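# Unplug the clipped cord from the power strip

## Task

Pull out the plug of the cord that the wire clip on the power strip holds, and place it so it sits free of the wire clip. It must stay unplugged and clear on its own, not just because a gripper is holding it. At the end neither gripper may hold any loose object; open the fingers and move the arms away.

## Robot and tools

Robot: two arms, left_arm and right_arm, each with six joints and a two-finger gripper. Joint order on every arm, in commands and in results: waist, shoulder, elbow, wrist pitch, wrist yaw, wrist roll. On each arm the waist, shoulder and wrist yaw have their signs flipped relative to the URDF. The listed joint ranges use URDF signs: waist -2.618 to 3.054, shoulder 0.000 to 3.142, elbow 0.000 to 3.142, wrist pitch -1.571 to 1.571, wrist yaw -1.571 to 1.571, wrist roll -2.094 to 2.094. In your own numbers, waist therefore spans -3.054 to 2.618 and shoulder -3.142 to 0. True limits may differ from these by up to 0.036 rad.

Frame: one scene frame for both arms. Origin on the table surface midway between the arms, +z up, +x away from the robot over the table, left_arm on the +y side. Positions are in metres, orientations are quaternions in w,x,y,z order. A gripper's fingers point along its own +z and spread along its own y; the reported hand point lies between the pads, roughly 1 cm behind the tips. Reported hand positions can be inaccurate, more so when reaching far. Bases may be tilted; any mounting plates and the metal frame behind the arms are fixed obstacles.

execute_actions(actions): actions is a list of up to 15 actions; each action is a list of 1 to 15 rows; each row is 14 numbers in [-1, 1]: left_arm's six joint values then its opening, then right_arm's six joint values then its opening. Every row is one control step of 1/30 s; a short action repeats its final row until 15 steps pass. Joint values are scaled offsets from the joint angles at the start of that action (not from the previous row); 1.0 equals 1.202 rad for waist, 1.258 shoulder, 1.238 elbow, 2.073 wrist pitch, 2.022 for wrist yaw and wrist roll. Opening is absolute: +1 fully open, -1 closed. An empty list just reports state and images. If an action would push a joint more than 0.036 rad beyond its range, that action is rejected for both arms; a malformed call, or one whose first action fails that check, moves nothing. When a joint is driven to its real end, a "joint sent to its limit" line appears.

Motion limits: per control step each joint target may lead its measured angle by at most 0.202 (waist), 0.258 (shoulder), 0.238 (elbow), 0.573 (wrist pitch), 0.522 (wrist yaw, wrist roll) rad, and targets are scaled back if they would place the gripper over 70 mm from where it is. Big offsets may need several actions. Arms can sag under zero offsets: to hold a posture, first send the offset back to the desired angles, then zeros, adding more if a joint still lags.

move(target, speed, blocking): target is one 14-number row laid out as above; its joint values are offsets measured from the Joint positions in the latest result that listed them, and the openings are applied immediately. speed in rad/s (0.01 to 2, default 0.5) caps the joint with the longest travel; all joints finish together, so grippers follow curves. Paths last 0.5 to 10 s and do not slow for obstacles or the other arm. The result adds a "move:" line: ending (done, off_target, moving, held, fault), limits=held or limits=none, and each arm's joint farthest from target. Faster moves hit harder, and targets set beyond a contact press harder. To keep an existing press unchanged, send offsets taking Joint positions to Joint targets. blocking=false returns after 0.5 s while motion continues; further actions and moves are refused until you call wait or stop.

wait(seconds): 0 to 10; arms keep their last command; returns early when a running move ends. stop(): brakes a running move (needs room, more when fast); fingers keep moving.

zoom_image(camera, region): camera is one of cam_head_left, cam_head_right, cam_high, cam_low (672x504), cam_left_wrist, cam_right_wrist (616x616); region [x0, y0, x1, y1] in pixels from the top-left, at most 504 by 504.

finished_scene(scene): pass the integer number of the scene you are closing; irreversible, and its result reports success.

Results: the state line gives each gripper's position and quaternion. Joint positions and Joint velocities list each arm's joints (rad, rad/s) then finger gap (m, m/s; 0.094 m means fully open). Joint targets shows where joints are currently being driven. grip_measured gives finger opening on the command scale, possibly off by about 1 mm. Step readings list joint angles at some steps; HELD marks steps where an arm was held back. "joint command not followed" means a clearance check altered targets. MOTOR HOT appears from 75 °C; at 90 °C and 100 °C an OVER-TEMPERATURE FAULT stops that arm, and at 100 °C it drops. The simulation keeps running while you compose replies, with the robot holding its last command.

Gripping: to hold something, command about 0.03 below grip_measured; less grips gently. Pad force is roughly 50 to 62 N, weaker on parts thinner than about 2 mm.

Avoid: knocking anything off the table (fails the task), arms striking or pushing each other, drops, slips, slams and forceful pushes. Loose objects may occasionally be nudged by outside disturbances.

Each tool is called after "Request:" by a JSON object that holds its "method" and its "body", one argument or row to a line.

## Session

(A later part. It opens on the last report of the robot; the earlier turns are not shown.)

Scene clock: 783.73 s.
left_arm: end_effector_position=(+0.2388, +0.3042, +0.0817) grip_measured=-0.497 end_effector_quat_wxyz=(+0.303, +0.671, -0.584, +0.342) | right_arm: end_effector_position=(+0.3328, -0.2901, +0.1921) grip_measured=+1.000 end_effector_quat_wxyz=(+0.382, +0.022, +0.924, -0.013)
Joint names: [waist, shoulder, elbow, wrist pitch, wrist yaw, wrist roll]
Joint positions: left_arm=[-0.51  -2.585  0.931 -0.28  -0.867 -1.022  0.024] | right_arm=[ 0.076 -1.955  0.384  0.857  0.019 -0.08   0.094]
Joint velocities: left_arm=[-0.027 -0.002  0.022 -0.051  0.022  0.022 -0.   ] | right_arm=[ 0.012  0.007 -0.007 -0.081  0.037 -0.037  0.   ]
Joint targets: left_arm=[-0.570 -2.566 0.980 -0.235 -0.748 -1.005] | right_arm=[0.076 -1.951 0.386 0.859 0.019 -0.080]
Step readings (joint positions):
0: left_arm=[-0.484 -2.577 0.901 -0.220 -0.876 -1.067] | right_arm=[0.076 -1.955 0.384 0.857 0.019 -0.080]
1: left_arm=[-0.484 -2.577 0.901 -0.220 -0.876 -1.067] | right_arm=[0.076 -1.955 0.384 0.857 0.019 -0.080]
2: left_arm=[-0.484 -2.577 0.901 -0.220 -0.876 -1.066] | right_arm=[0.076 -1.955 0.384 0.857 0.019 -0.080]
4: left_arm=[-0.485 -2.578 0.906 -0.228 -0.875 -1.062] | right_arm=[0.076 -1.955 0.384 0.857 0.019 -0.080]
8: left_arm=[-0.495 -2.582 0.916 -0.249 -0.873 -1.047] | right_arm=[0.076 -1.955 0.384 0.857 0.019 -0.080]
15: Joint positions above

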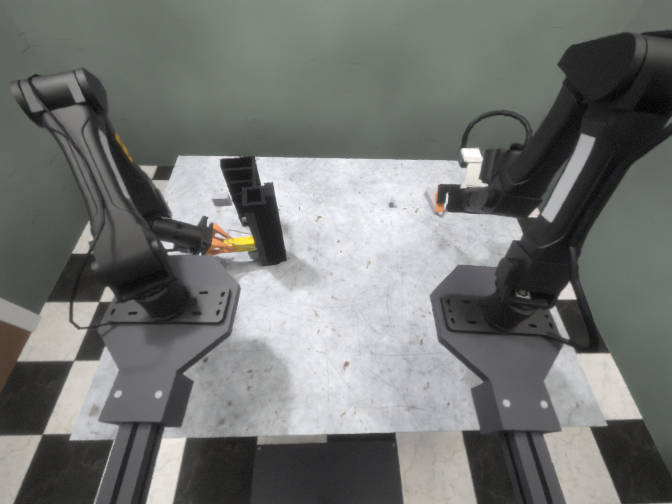

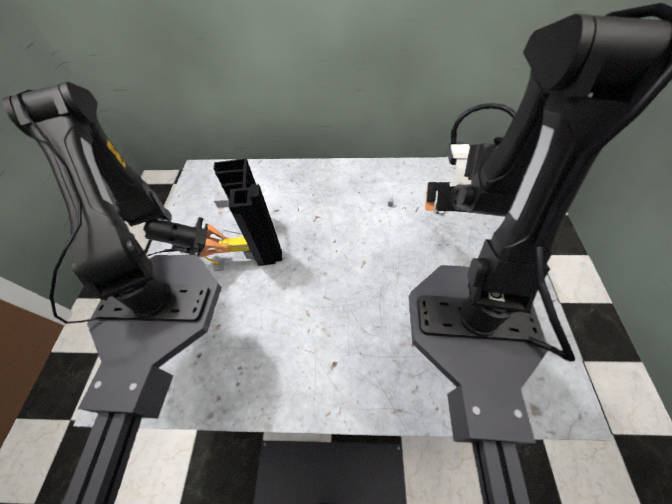

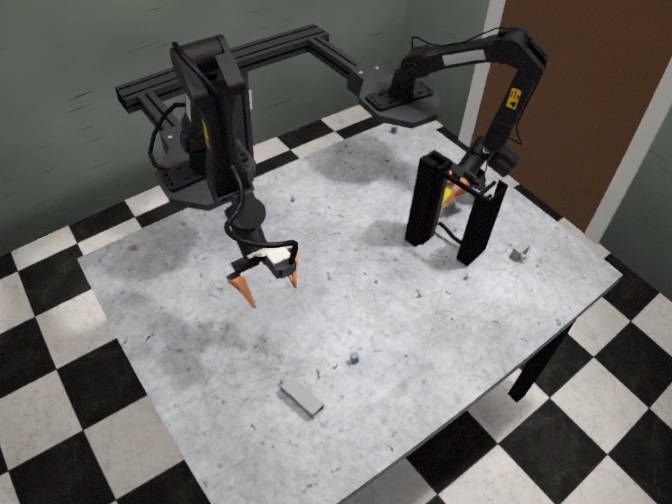

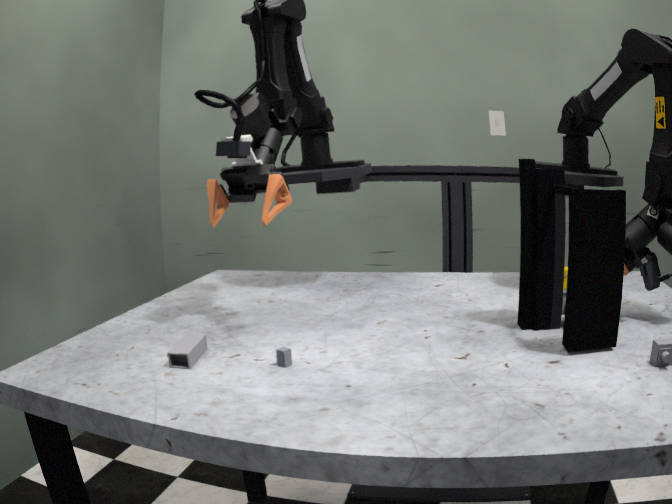

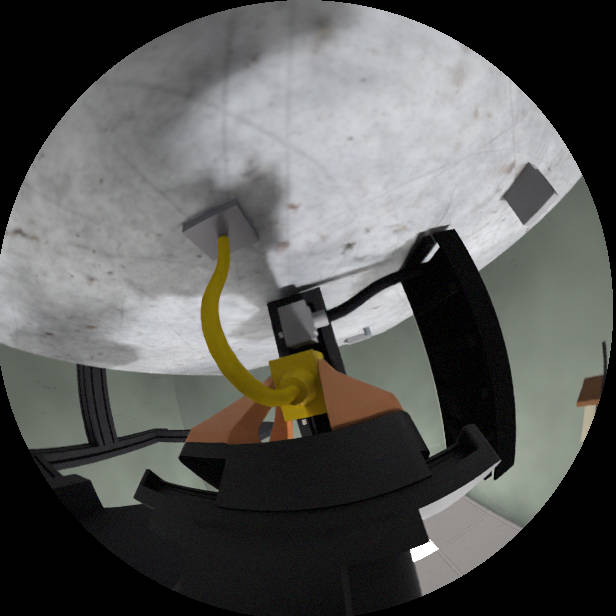

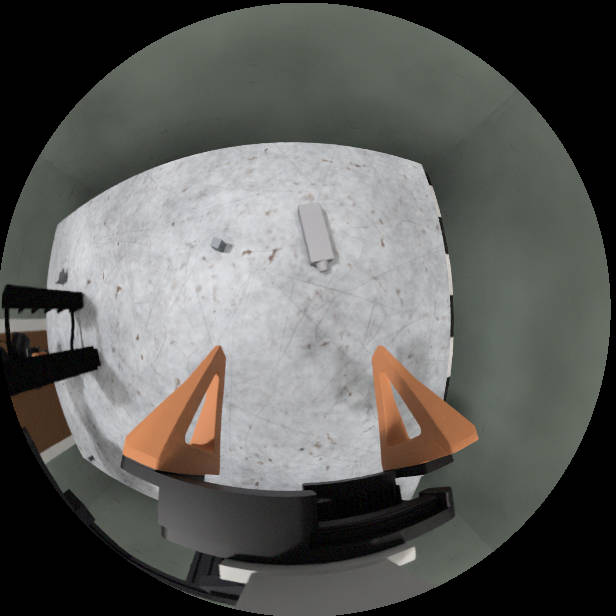

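Request:
{"method": "execute_actions", "body": {
  "actions": [
    [[-0.0539,0.0137,0.0416,0.0166,0.0589,0.0115,-0.53,0,0.003,0.002,0.001,0,0,1.0],[-0.0579,0.0123,0.0436,0.0115,0.0589,0.0146,-0.53,0,0.003,0.002,0.001,0,0,1.0],[-0.0618,0.0109,0.0457,0.0063,0.0589,0.0177,-0.53,0,0.003,0.002,0.001,0,0,1.0],[-0.0658,0.0095,0.0477,0.0012,0.0552,0.0208,-0.53,0,0.003,0.002,0.001,0,0,1.0],[-0.0697,0.0081,0.0497,-0.0039,0.0515,0.0239,-0.53,0,0.003,0.002,0.001,0,0,1.0],[-0.0737,0.0067,0.0517,-0.0090,0.0479,0.0270,-0.53,0,0.003,0.002,0.001,0,0,1.0],[-0.0776,0.0054,0.0537,-0.0142,0.0442,0.0301,-0.53,0,0.003,0.002,0.001,0,0,1.0],[-0.0816,0.0040,0.0557,-0.0193,0.0406,0.0331,-0.53,0,0.003,0.002,0.001,0,0,1.0],[-0.0855,-0.0001,0.0598,-0.0316,0.0344,0.0415,-0.53,0,0.003,0.002,0.001,0,0,1.0],[-0.0895,-0.0042,0.0638,-0.0439,0.0282,0.0499,-0.53,0,0.003,0.002,0.001,0,0,1.0],[-0.0934,-0.0083,0.0679,-0.0562,0.0220,0.0584,-0.53,0,0.003,0.002,0.001,0,0,1.0],[-0.0973,-0.0124,0.0719,-0.0685,0.0158,0.0668,-0.53,0,0.003,0.002,0.001,0,0,1.0],[-0.0973,-0.0166,0.0759,-0.0808,0.0158,0.0752,-0.53,0,0.003,0.002,0.001,0,0,1.0],[-0.0973,-0.0207,0.0800,-0.0931,0.0158,0.0836,-0.53,0,0.003,0.002,0.001,0,0,1.0]]
  ]
}}

Scene clock: 814.33 s.
left_arm: end_effector_position=(+0.2417, +0.3408, +0.0772) grip_measured=-0.497 end_effector_quat_wxyz=(+0.281, +0.678, -0.587, +0.341) | right_arm: end_effector_position=(+0.3328, -0.2901, +0.1921) grip_measured=+1.000 end_effector_quat_wxyz=(+0.382, +0.022, +0.924, -0.013)
Joint names: [waist, shoulder, elbow, wrist pitch, wrist yaw, wrist roll]
Joint positions: left_arm=[-0.619 -2.598  1.008 -0.391 -0.817 -0.908  0.024] | right_arm=[ 0.076 -1.955  0.384  0.857  0.019 -0.08   0.094]
Joint velocities: left_arm=[-0.012 -0.139  0.071 -0.374 -0.037  0.3   -0.001] | right_arm=[-0.007  0.002 -0.007  0.022  0.007 -0.022  0.   ]
Joint targets: left_arm=[-0.626 -2.611 1.029 -0.473 -0.835 -0.853] | right_arm=[0.076 -1.951 0.386 0.859 0.019 -0.080]
Step readings (joint positions):
0: left_arm=[-0.510 -2.585 0.933 -0.285 -0.866 -1.017] | right_arm=[0.076 -1.955 0.384 0.857 0.019 -0.080]
1: left_arm=[-0.511 -2.585 0.933 -0.286 -0.866 -1.016] | right_arm=[0.076 -1.955 0.384 0.857 0.019 -0.080]
2: left_arm=[-0.512 -2.585 0.933 -0.288 -0.866 -1.014] | right_arm=[0.076 -1.955 0.384 0.857 0.019 -0.080]
4: left_arm=[-0.519 -2.586 0.937 -0.297 -0.863 -1.007] | right_arm=[0.076 -1.955 0.384 0.857 0.019 -0.080]
8: left_arm=[-0.579 -2.587 0.966 -0.309 -0.818 -0.985] | right_arm=[0.076 -1.955 0.384 0.857 0.019 -0.080]
15: Joint positions above

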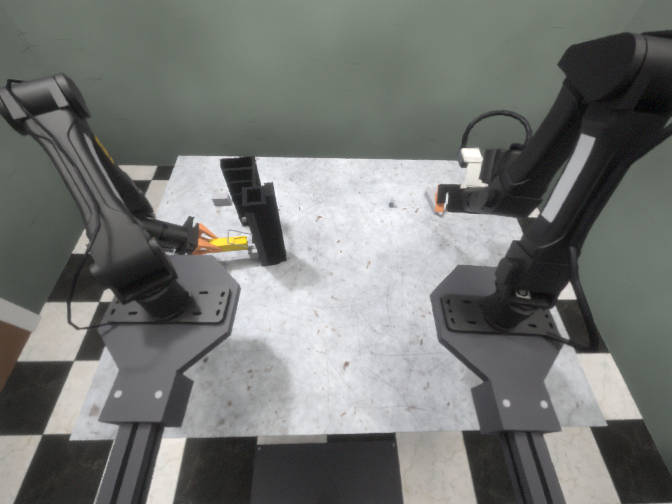

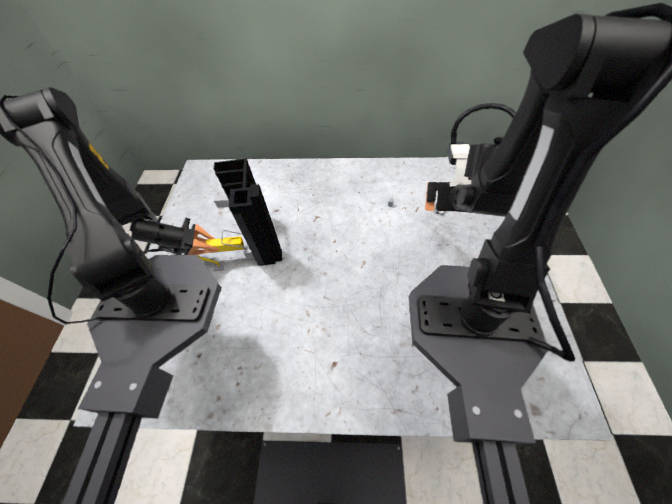

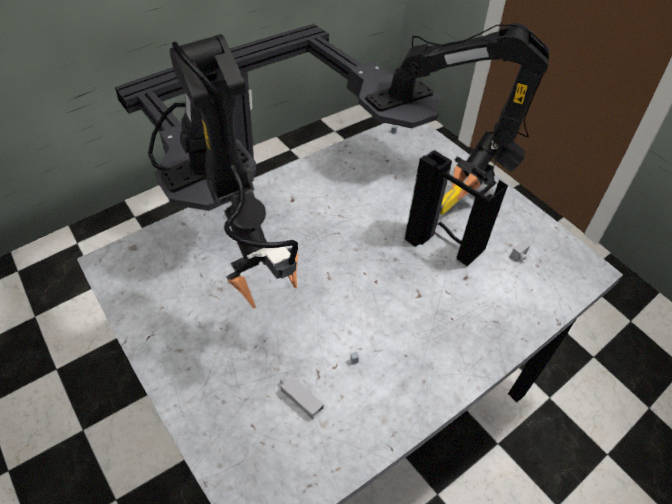

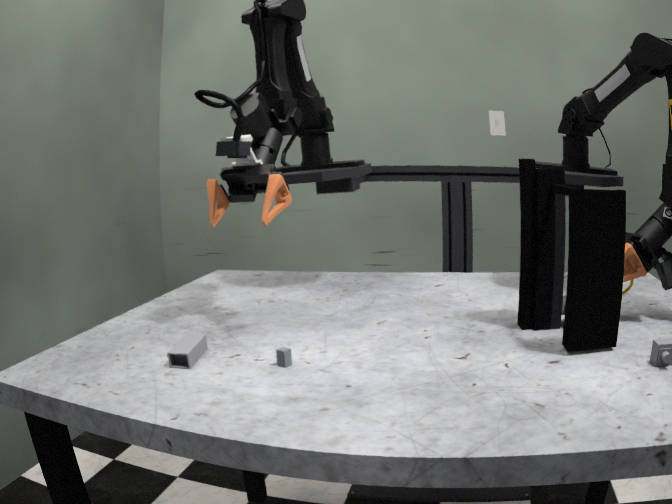

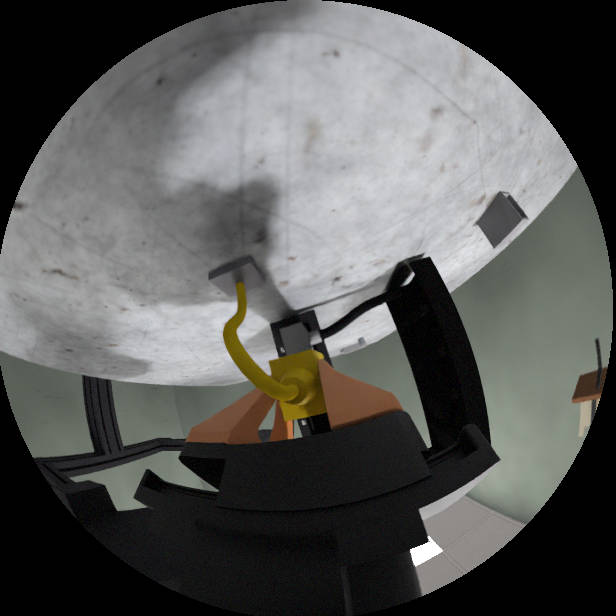

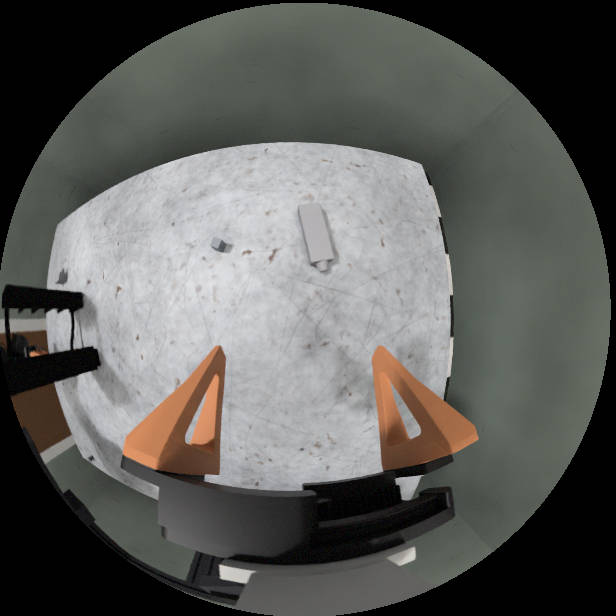

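The plug is out. Let me check the settled state.

Request:
{"method": "execute_actions", "body": {
  "actions": []
}}

Request:
{"method": "zoom_image", "body": {
  "camera": "cam_head_left",
  "region": [150, 190, 300, 300]
}}

Request:
{"method": "zoom_image", "body": {
  "camera": "cam_head_right",
  "region": [140, 190, 290, 300]
}}

Scene clock: 817.27 s.
left_arm: end_effector_position=(+0.2301, +0.3331, +0.0814) grip_measured=-0.497 end_effector_quat_wxyz=(+0.306, +0.669, -0.587, +0.339) | right_arm: end_effector_position=(+0.3328, -0.2901, +0.1921) grip_measured=+1.000 end_effector_quat_wxyz=(+0.382, +0.022, +0.924, -0.013)
Joint names: [waist, shoulder, elbow, wrist pitch, wrist yaw, wrist roll]
Joint positions: left_arm=[-0.619 -2.611  1.009 -0.457 -0.817 -0.86   0.024] | right_arm=[ 0.076 -1.955  0.384  0.857  0.019 -0.08   0.094]
Joint velocities: left_arm=[-0.002 -0.017 -0.007 -0.022  0.007  0.022 -0.001] | right_arm=[-0.007  0.022 -0.007  0.022 -0.007 -0.022  0.   ]
Joint targets: left_arm=[-0.626 -2.611 1.029 -0.473 -0.835 -0.853] | right_arm=[0.076 -1.951 0.386 0.859 0.019 -0.080]

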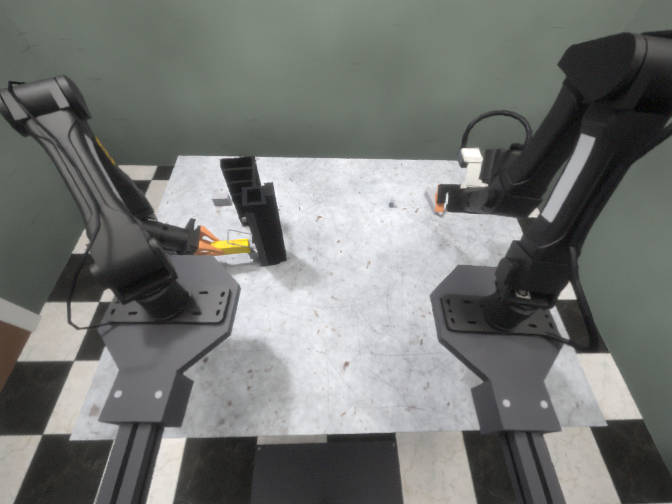

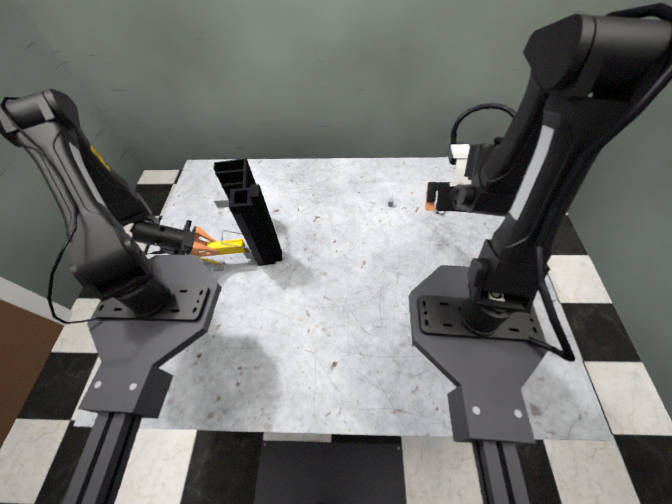

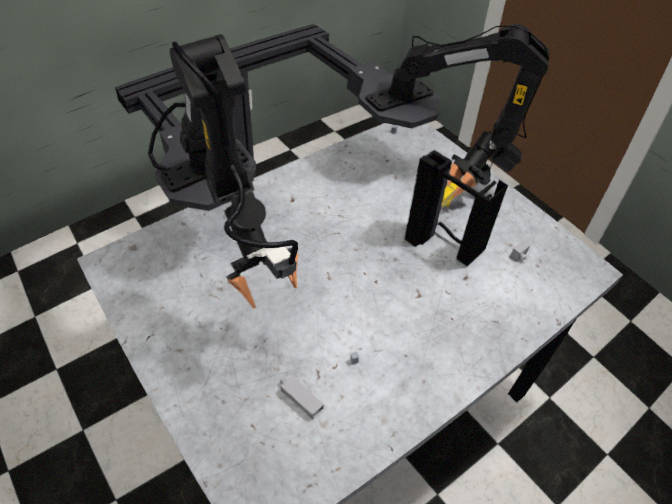

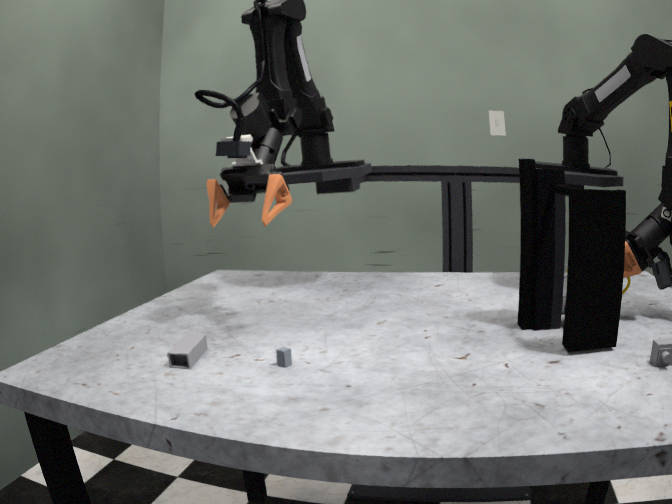

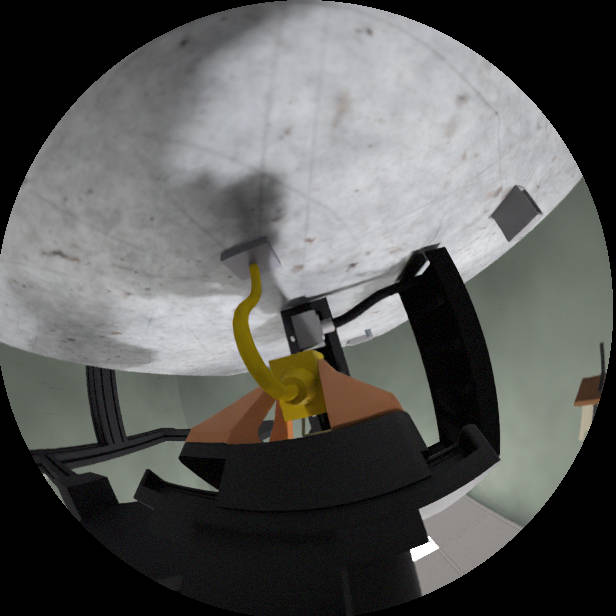

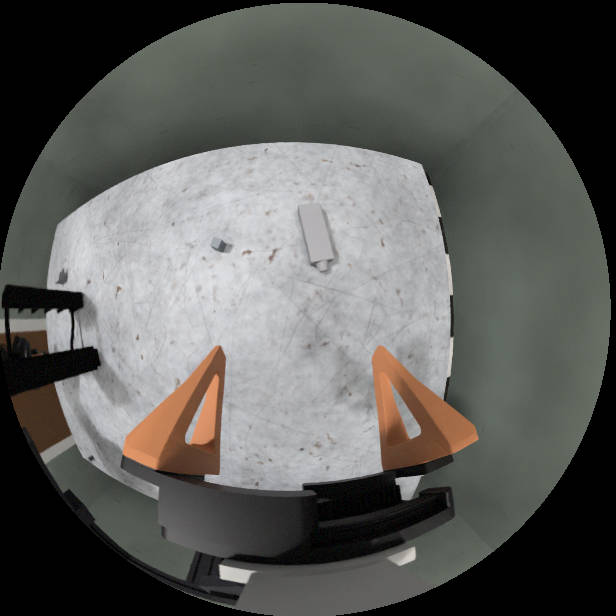

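Region (150, 190, 300, 300) of cam_head_left's 672x504 image, scaled by 3.360, with more detail than that image has; it fills the top 370 rows of this view, and the rest is white.

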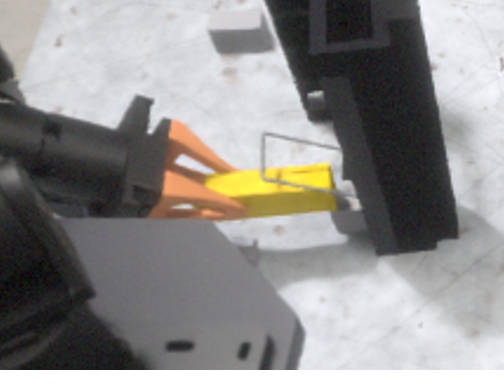

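Region (140, 190, 290, 300) of cam_head_right's 672x504 image, scaled by 3.360, with more detail than that image has; it fills the top 370 rows of this view, and the rest is white.

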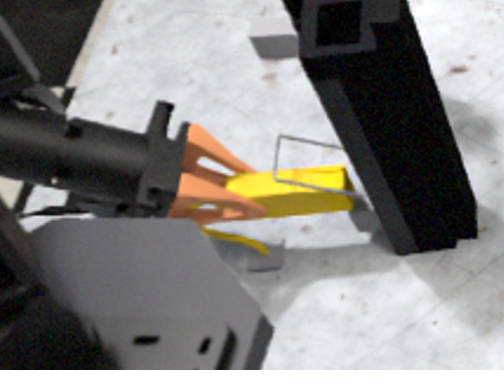

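Request:
{"method": "zoom_image", "body": {
  "camera": "cam_left_wrist",
  "region": [180, 210, 420, 450]
}}

Request:
{"method": "zoom_image", "body": {
  "camera": "cam_high",
  "region": [390, 120, 560, 280]
}}

Region (180, 210, 420, 450) of cam_left_wrist's 616x616 image, scaled by 2.100, with more detail than that image has.

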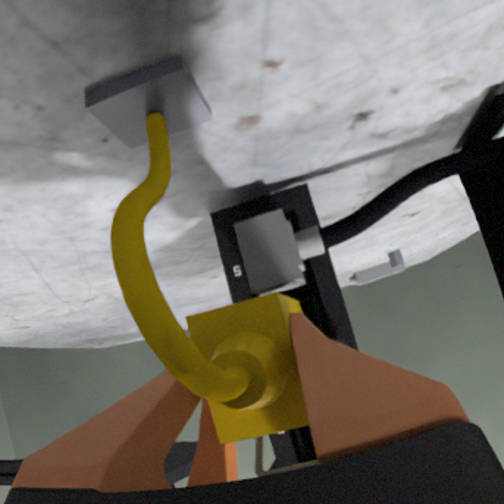

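Region (390, 120, 560, 280) of cam_high's 672x504 image, scaled by 2.965, with more detail than that image has; it fills the top 474 rows of this view, and the rest is white.

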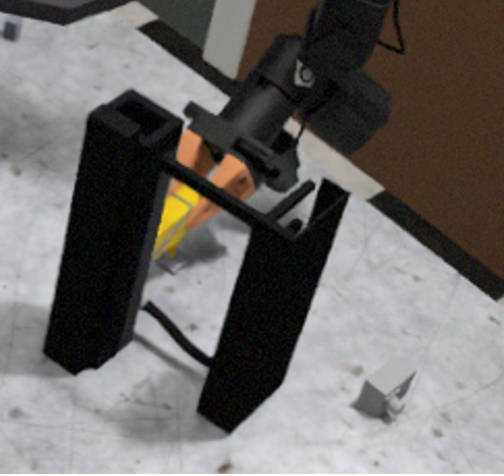

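Request:
{"method": "execute_actions", "body": {
  "actions": [
    [[-0.0081,0,0.0173,-0.0056,-0.0052,0.0024,-0.53,0,0.003,0.002,0.001,0,0,1.0],[-0.0126,0,0.0194,-0.0013,0.0021,0.0001,-0.53,0,0.003,0.002,0.001,0,0,1.0],[-0.0171,0,0.0215,0.0029,0.0094,-0.0022,-0.53,0,0.003,0.002,0.001,0,0,1.0],[-0.0216,0,0.0236,0.0071,0.0167,-0.0045,-0.53,0,0.003,0.002,0.001,0,0,1.0],[-0.0261,0,0.0257,0.0114,0.0240,-0.0068,-0.53,0,0.003,0.002,0.001,0,0,1.0],[-0.0257,-0.0010,0.0302,0.0139,0.0279,-0.0101,-0.53,0,0.003,0.002,0.001,0,0,1.0],[-0.0204,-0.0029,0.0372,0.0148,0.0284,-0.0144,-0.53,0,0.003,0.002,0.001,0,0,1.0],[-0.0116,-0.0062,0.0488,0.0162,0.0292,-0.0217,-0.53,0,0.003,0.002,0.001,0,0,1.0],[-0.0002,-0.0104,0.0639,0.0180,0.0302,-0.0312,-0.53,0,0.003,0.002,0.001,0,0,1.0],[0.0121,-0.0150,0.0802,0.0200,0.0313,-0.0413,-0.53,0,0.003,0.002,0.001,0,0,1.0],[0.0244,-0.0196,0.0965,0.0220,0.0324,-0.0515,-0.53,0,0.003,0.002,0.001,0,0,1.0],[0.0367,-0.0241,0.1128,0.0240,0.0335,-0.0617,-0.53,0,0.003,0.002,0.001,0,0,1.0],[0.0473,-0.0280,0.1267,0.0257,0.0345,-0.0704,-0.53,0,0.003,0.002,0.001,0,0,1.0],[0.0552,-0.0310,0.1372,0.0270,0.0352,-0.0770,-0.53,0,0.003,0.002,0.001,0,0,1.0],[0.0596,-0.0326,0.1430,0.0277,0.0356,-0.0806,-0.53,0,0.003,0.002,0.001,0,0,1.0]]
  ]
}}

Scene clock: 937.77 s.
left_arm: end_effector_position=(+0.2684, +0.3550, +0.0572) grip_measured=-0.497 end_effector_quat_wxyz=(+0.267, +0.680, -0.610, +0.308) | right_arm: end_effector_position=(+0.3328, -0.2901, +0.1921) grip_measured=+1.000 end_effector_quat_wxyz=(+0.382, +0.022, +0.924, -0.013)
Joint names: [waist, shoulder, elbow, wrist pitch, wrist yaw, wrist roll]
Joint positions: left_arm=[-0.574 -2.646  1.146 -0.416 -0.751 -0.963  0.024] | right_arm=[ 0.076 -1.955  0.384  0.857  0.019 -0.08   0.094]
Joint velocities: left_arm=[ 0.398 -0.085  0.432  0.212  0.11  -0.403  0.   ] | right_arm=[-0.002  0.007  0.007 -0.022  0.007  0.007  0.   ]
Joint targets: left_arm=[-0.547 -2.652 1.186 -0.399 -0.745 -1.023] | right_arm=[0.076 -1.951 0.386 0.859 0.019 -0.080]
Step readings (joint positions):
0: left_arm=[-0.619 -2.611 1.009 -0.457 -0.817 -0.860] | right_arm=[0.076 -1.955 0.384 0.857 0.019 -0.080]
1: left_arm=[-0.619 -2.611 1.009 -0.457 -0.817 -0.860] | right_arm=[0.076 -1.955 0.384 0.857 0.019 -0.080]
2: left_arm=[-0.619 -2.611 1.009 -0.457 -0.816 -0.860] | right_arm=[0.076 -1.955 0.384 0.857 0.019 -0.080]
4: left_arm=[-0.622 -2.611 1.009 -0.454 -0.809 -0.861] | right_arm=[0.076 -1.955 0.384 0.857 0.019 -0.080]
8: left_arm=[-0.635 -2.613 1.024 -0.447 -0.778 -0.874] | right_arm=[0.076 -1.955 0.384 0.857 0.019 -0.080]
15: Joint positions above

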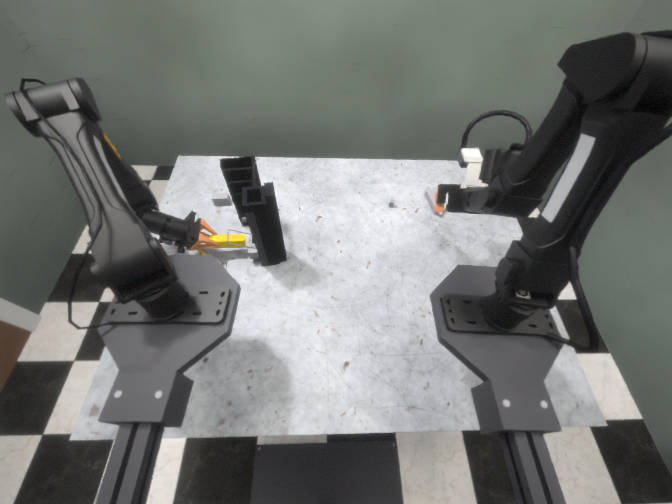

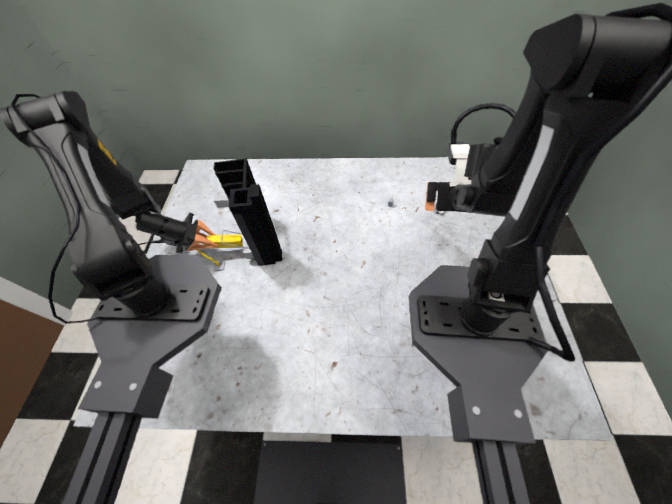

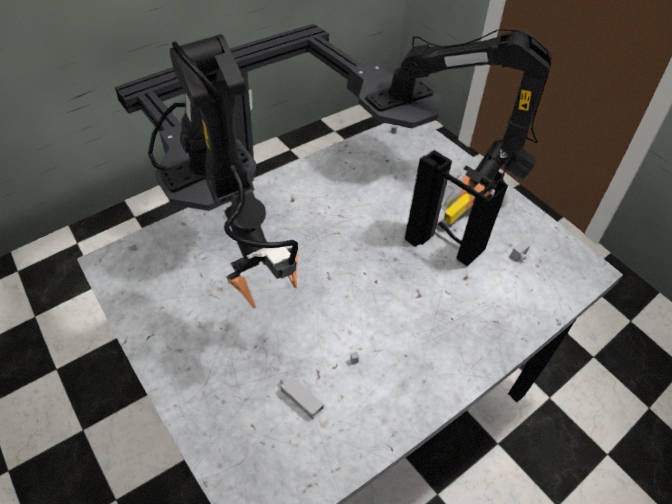

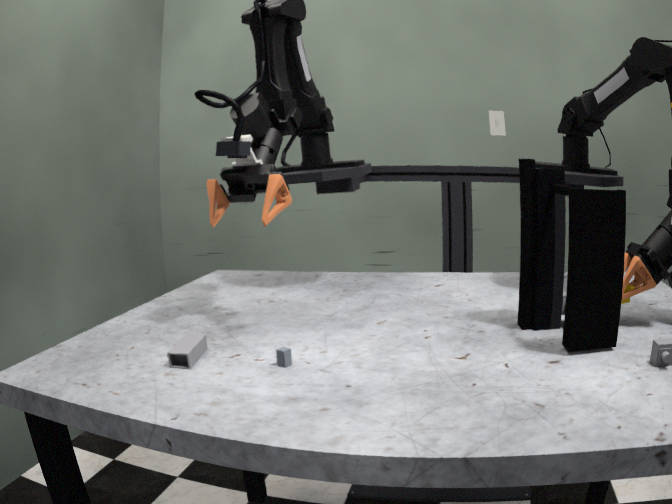

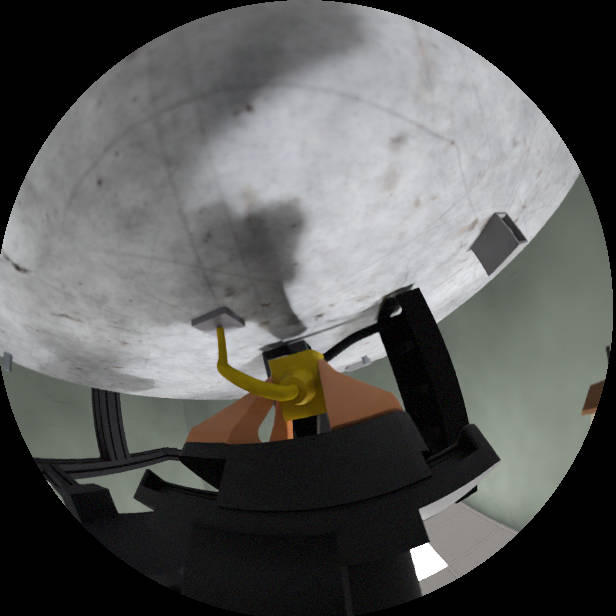

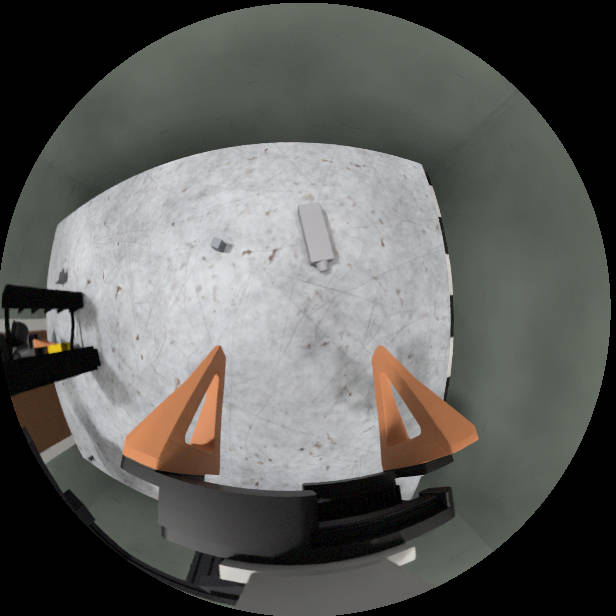

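Request:
{"method": "execute_actions", "body": {
  "actions": []
}}

Request:
{"method": "zoom_image", "body": {
  "camera": "cam_head_right",
  "region": [140, 190, 290, 300]
}}

Request:
{"method": "zoom_image", "body": {
  "camera": "cam_high",
  "region": [400, 130, 560, 280]
}}

Request:
{"method": "zoom_image", "body": {
  "camera": "cam_low",
  "region": [552, 220, 672, 360]
}}

Scene clock: 941.40 s.
left_arm: end_effector_position=(+0.2762, +0.3520, +0.0530) grip_measured=-0.497 end_effector_quat_wxyz=(+0.267, +0.686, -0.607, +0.298) | right_arm: end_effector_position=(+0.3328, -0.2901, +0.1921) grip_measured=+1.000 end_effector_quat_wxyz=(+0.382, +0.022, +0.924, -0.013)
Joint names: [waist, shoulder, elbow, wrist pitch, wrist yaw, wrist roll]
Joint positions: left_arm=[-0.546 -2.655  1.167 -0.401 -0.743 -1.019  0.024] | right_arm=[ 0.076 -1.955  0.384  0.857  0.019 -0.08   0.094]
Joint velocities: left_arm=[ 0.007 -0.017 -0.007  0.007  0.007 -0.022 -0.   ] | right_arm=[ 0.012 -0.002  0.002 -0.022  0.022 -0.022  0.   ]
Joint targets: left_arm=[-0.547 -2.652 1.186 -0.399 -0.745 -1.023] | right_arm=[0.076 -1.951 0.386 0.859 0.019 -0.080]

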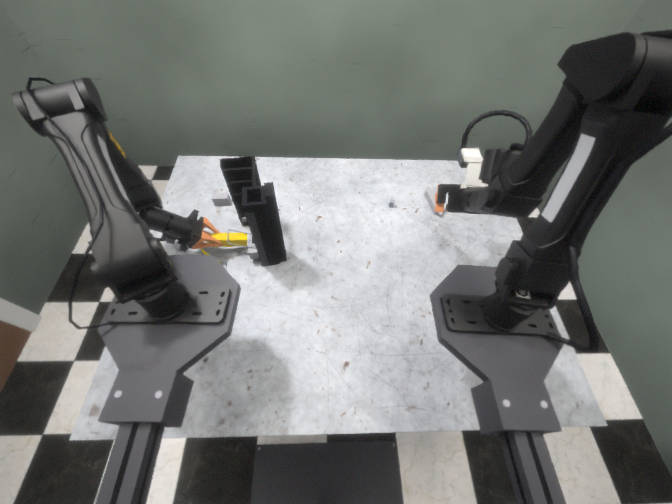

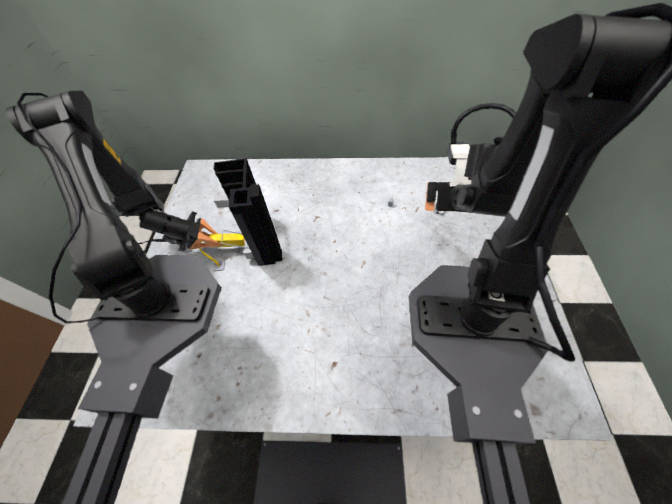

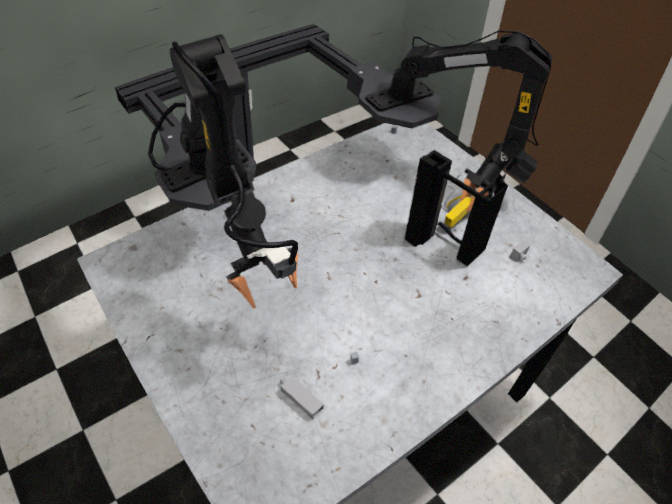

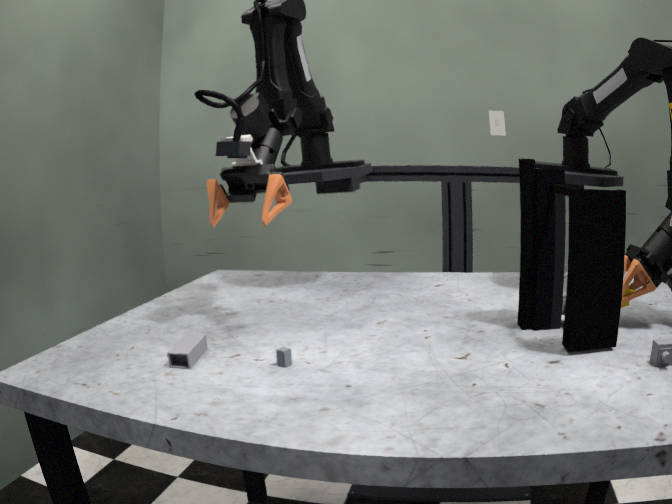

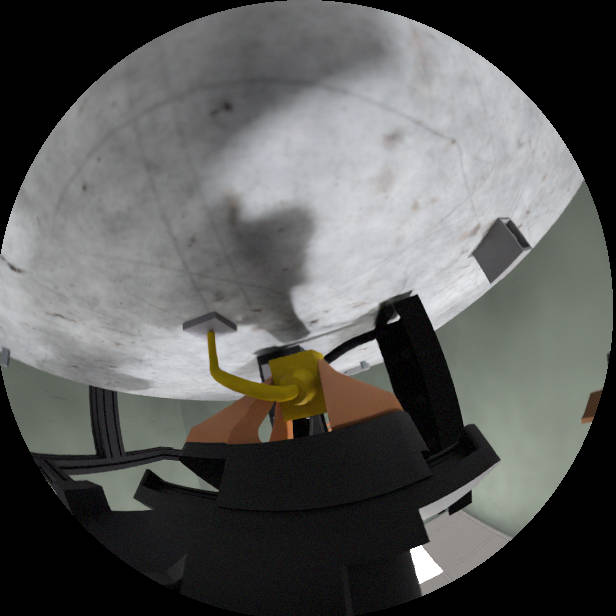

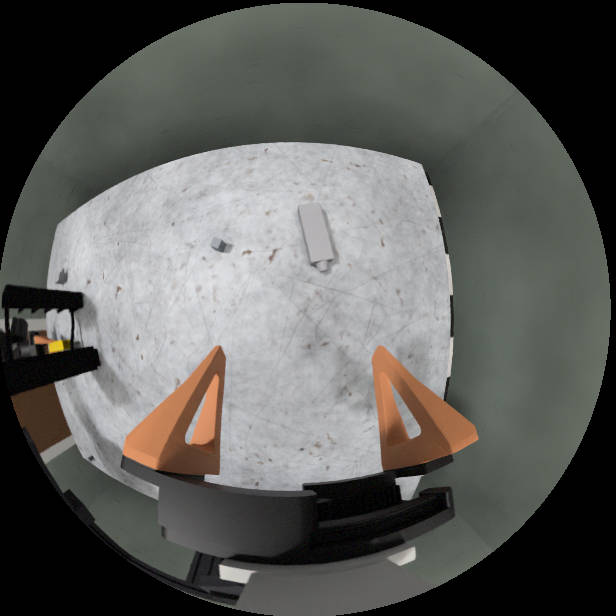

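Region (140, 190, 290, 300) of cam_head_right's 672x504 image, scaled by 3.360, with more detail than that image has; it fills the top 370 rows of this view, and the rest is white.

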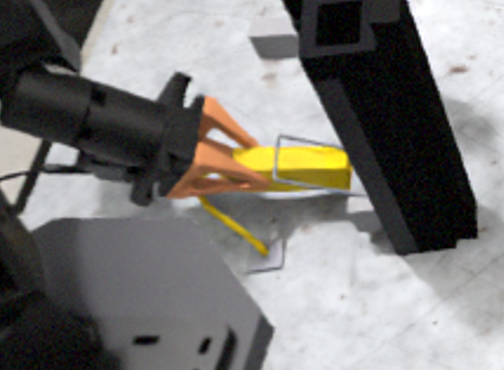

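Region (400, 130, 560, 280) of cam_high's 672x504 image, scaled by 3.150, with more detail than that image has; it fills the top 472 rows of this view, and the rest is white.

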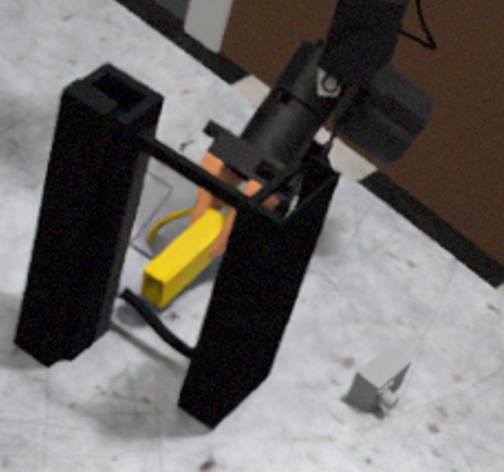

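Region (552, 220, 672, 360) of cam_low's 672x504 image, scaled by 3.600, with more detail than that image has; it fills the left 432 columns of this view, and the rest is white.

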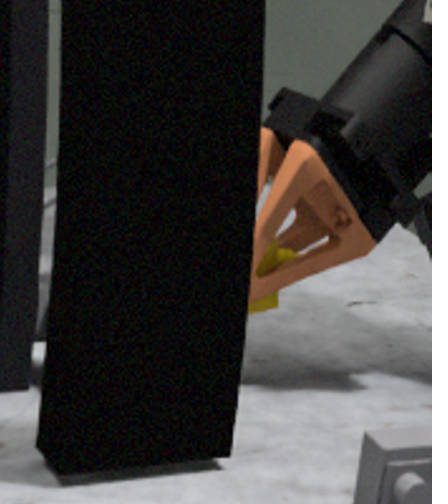

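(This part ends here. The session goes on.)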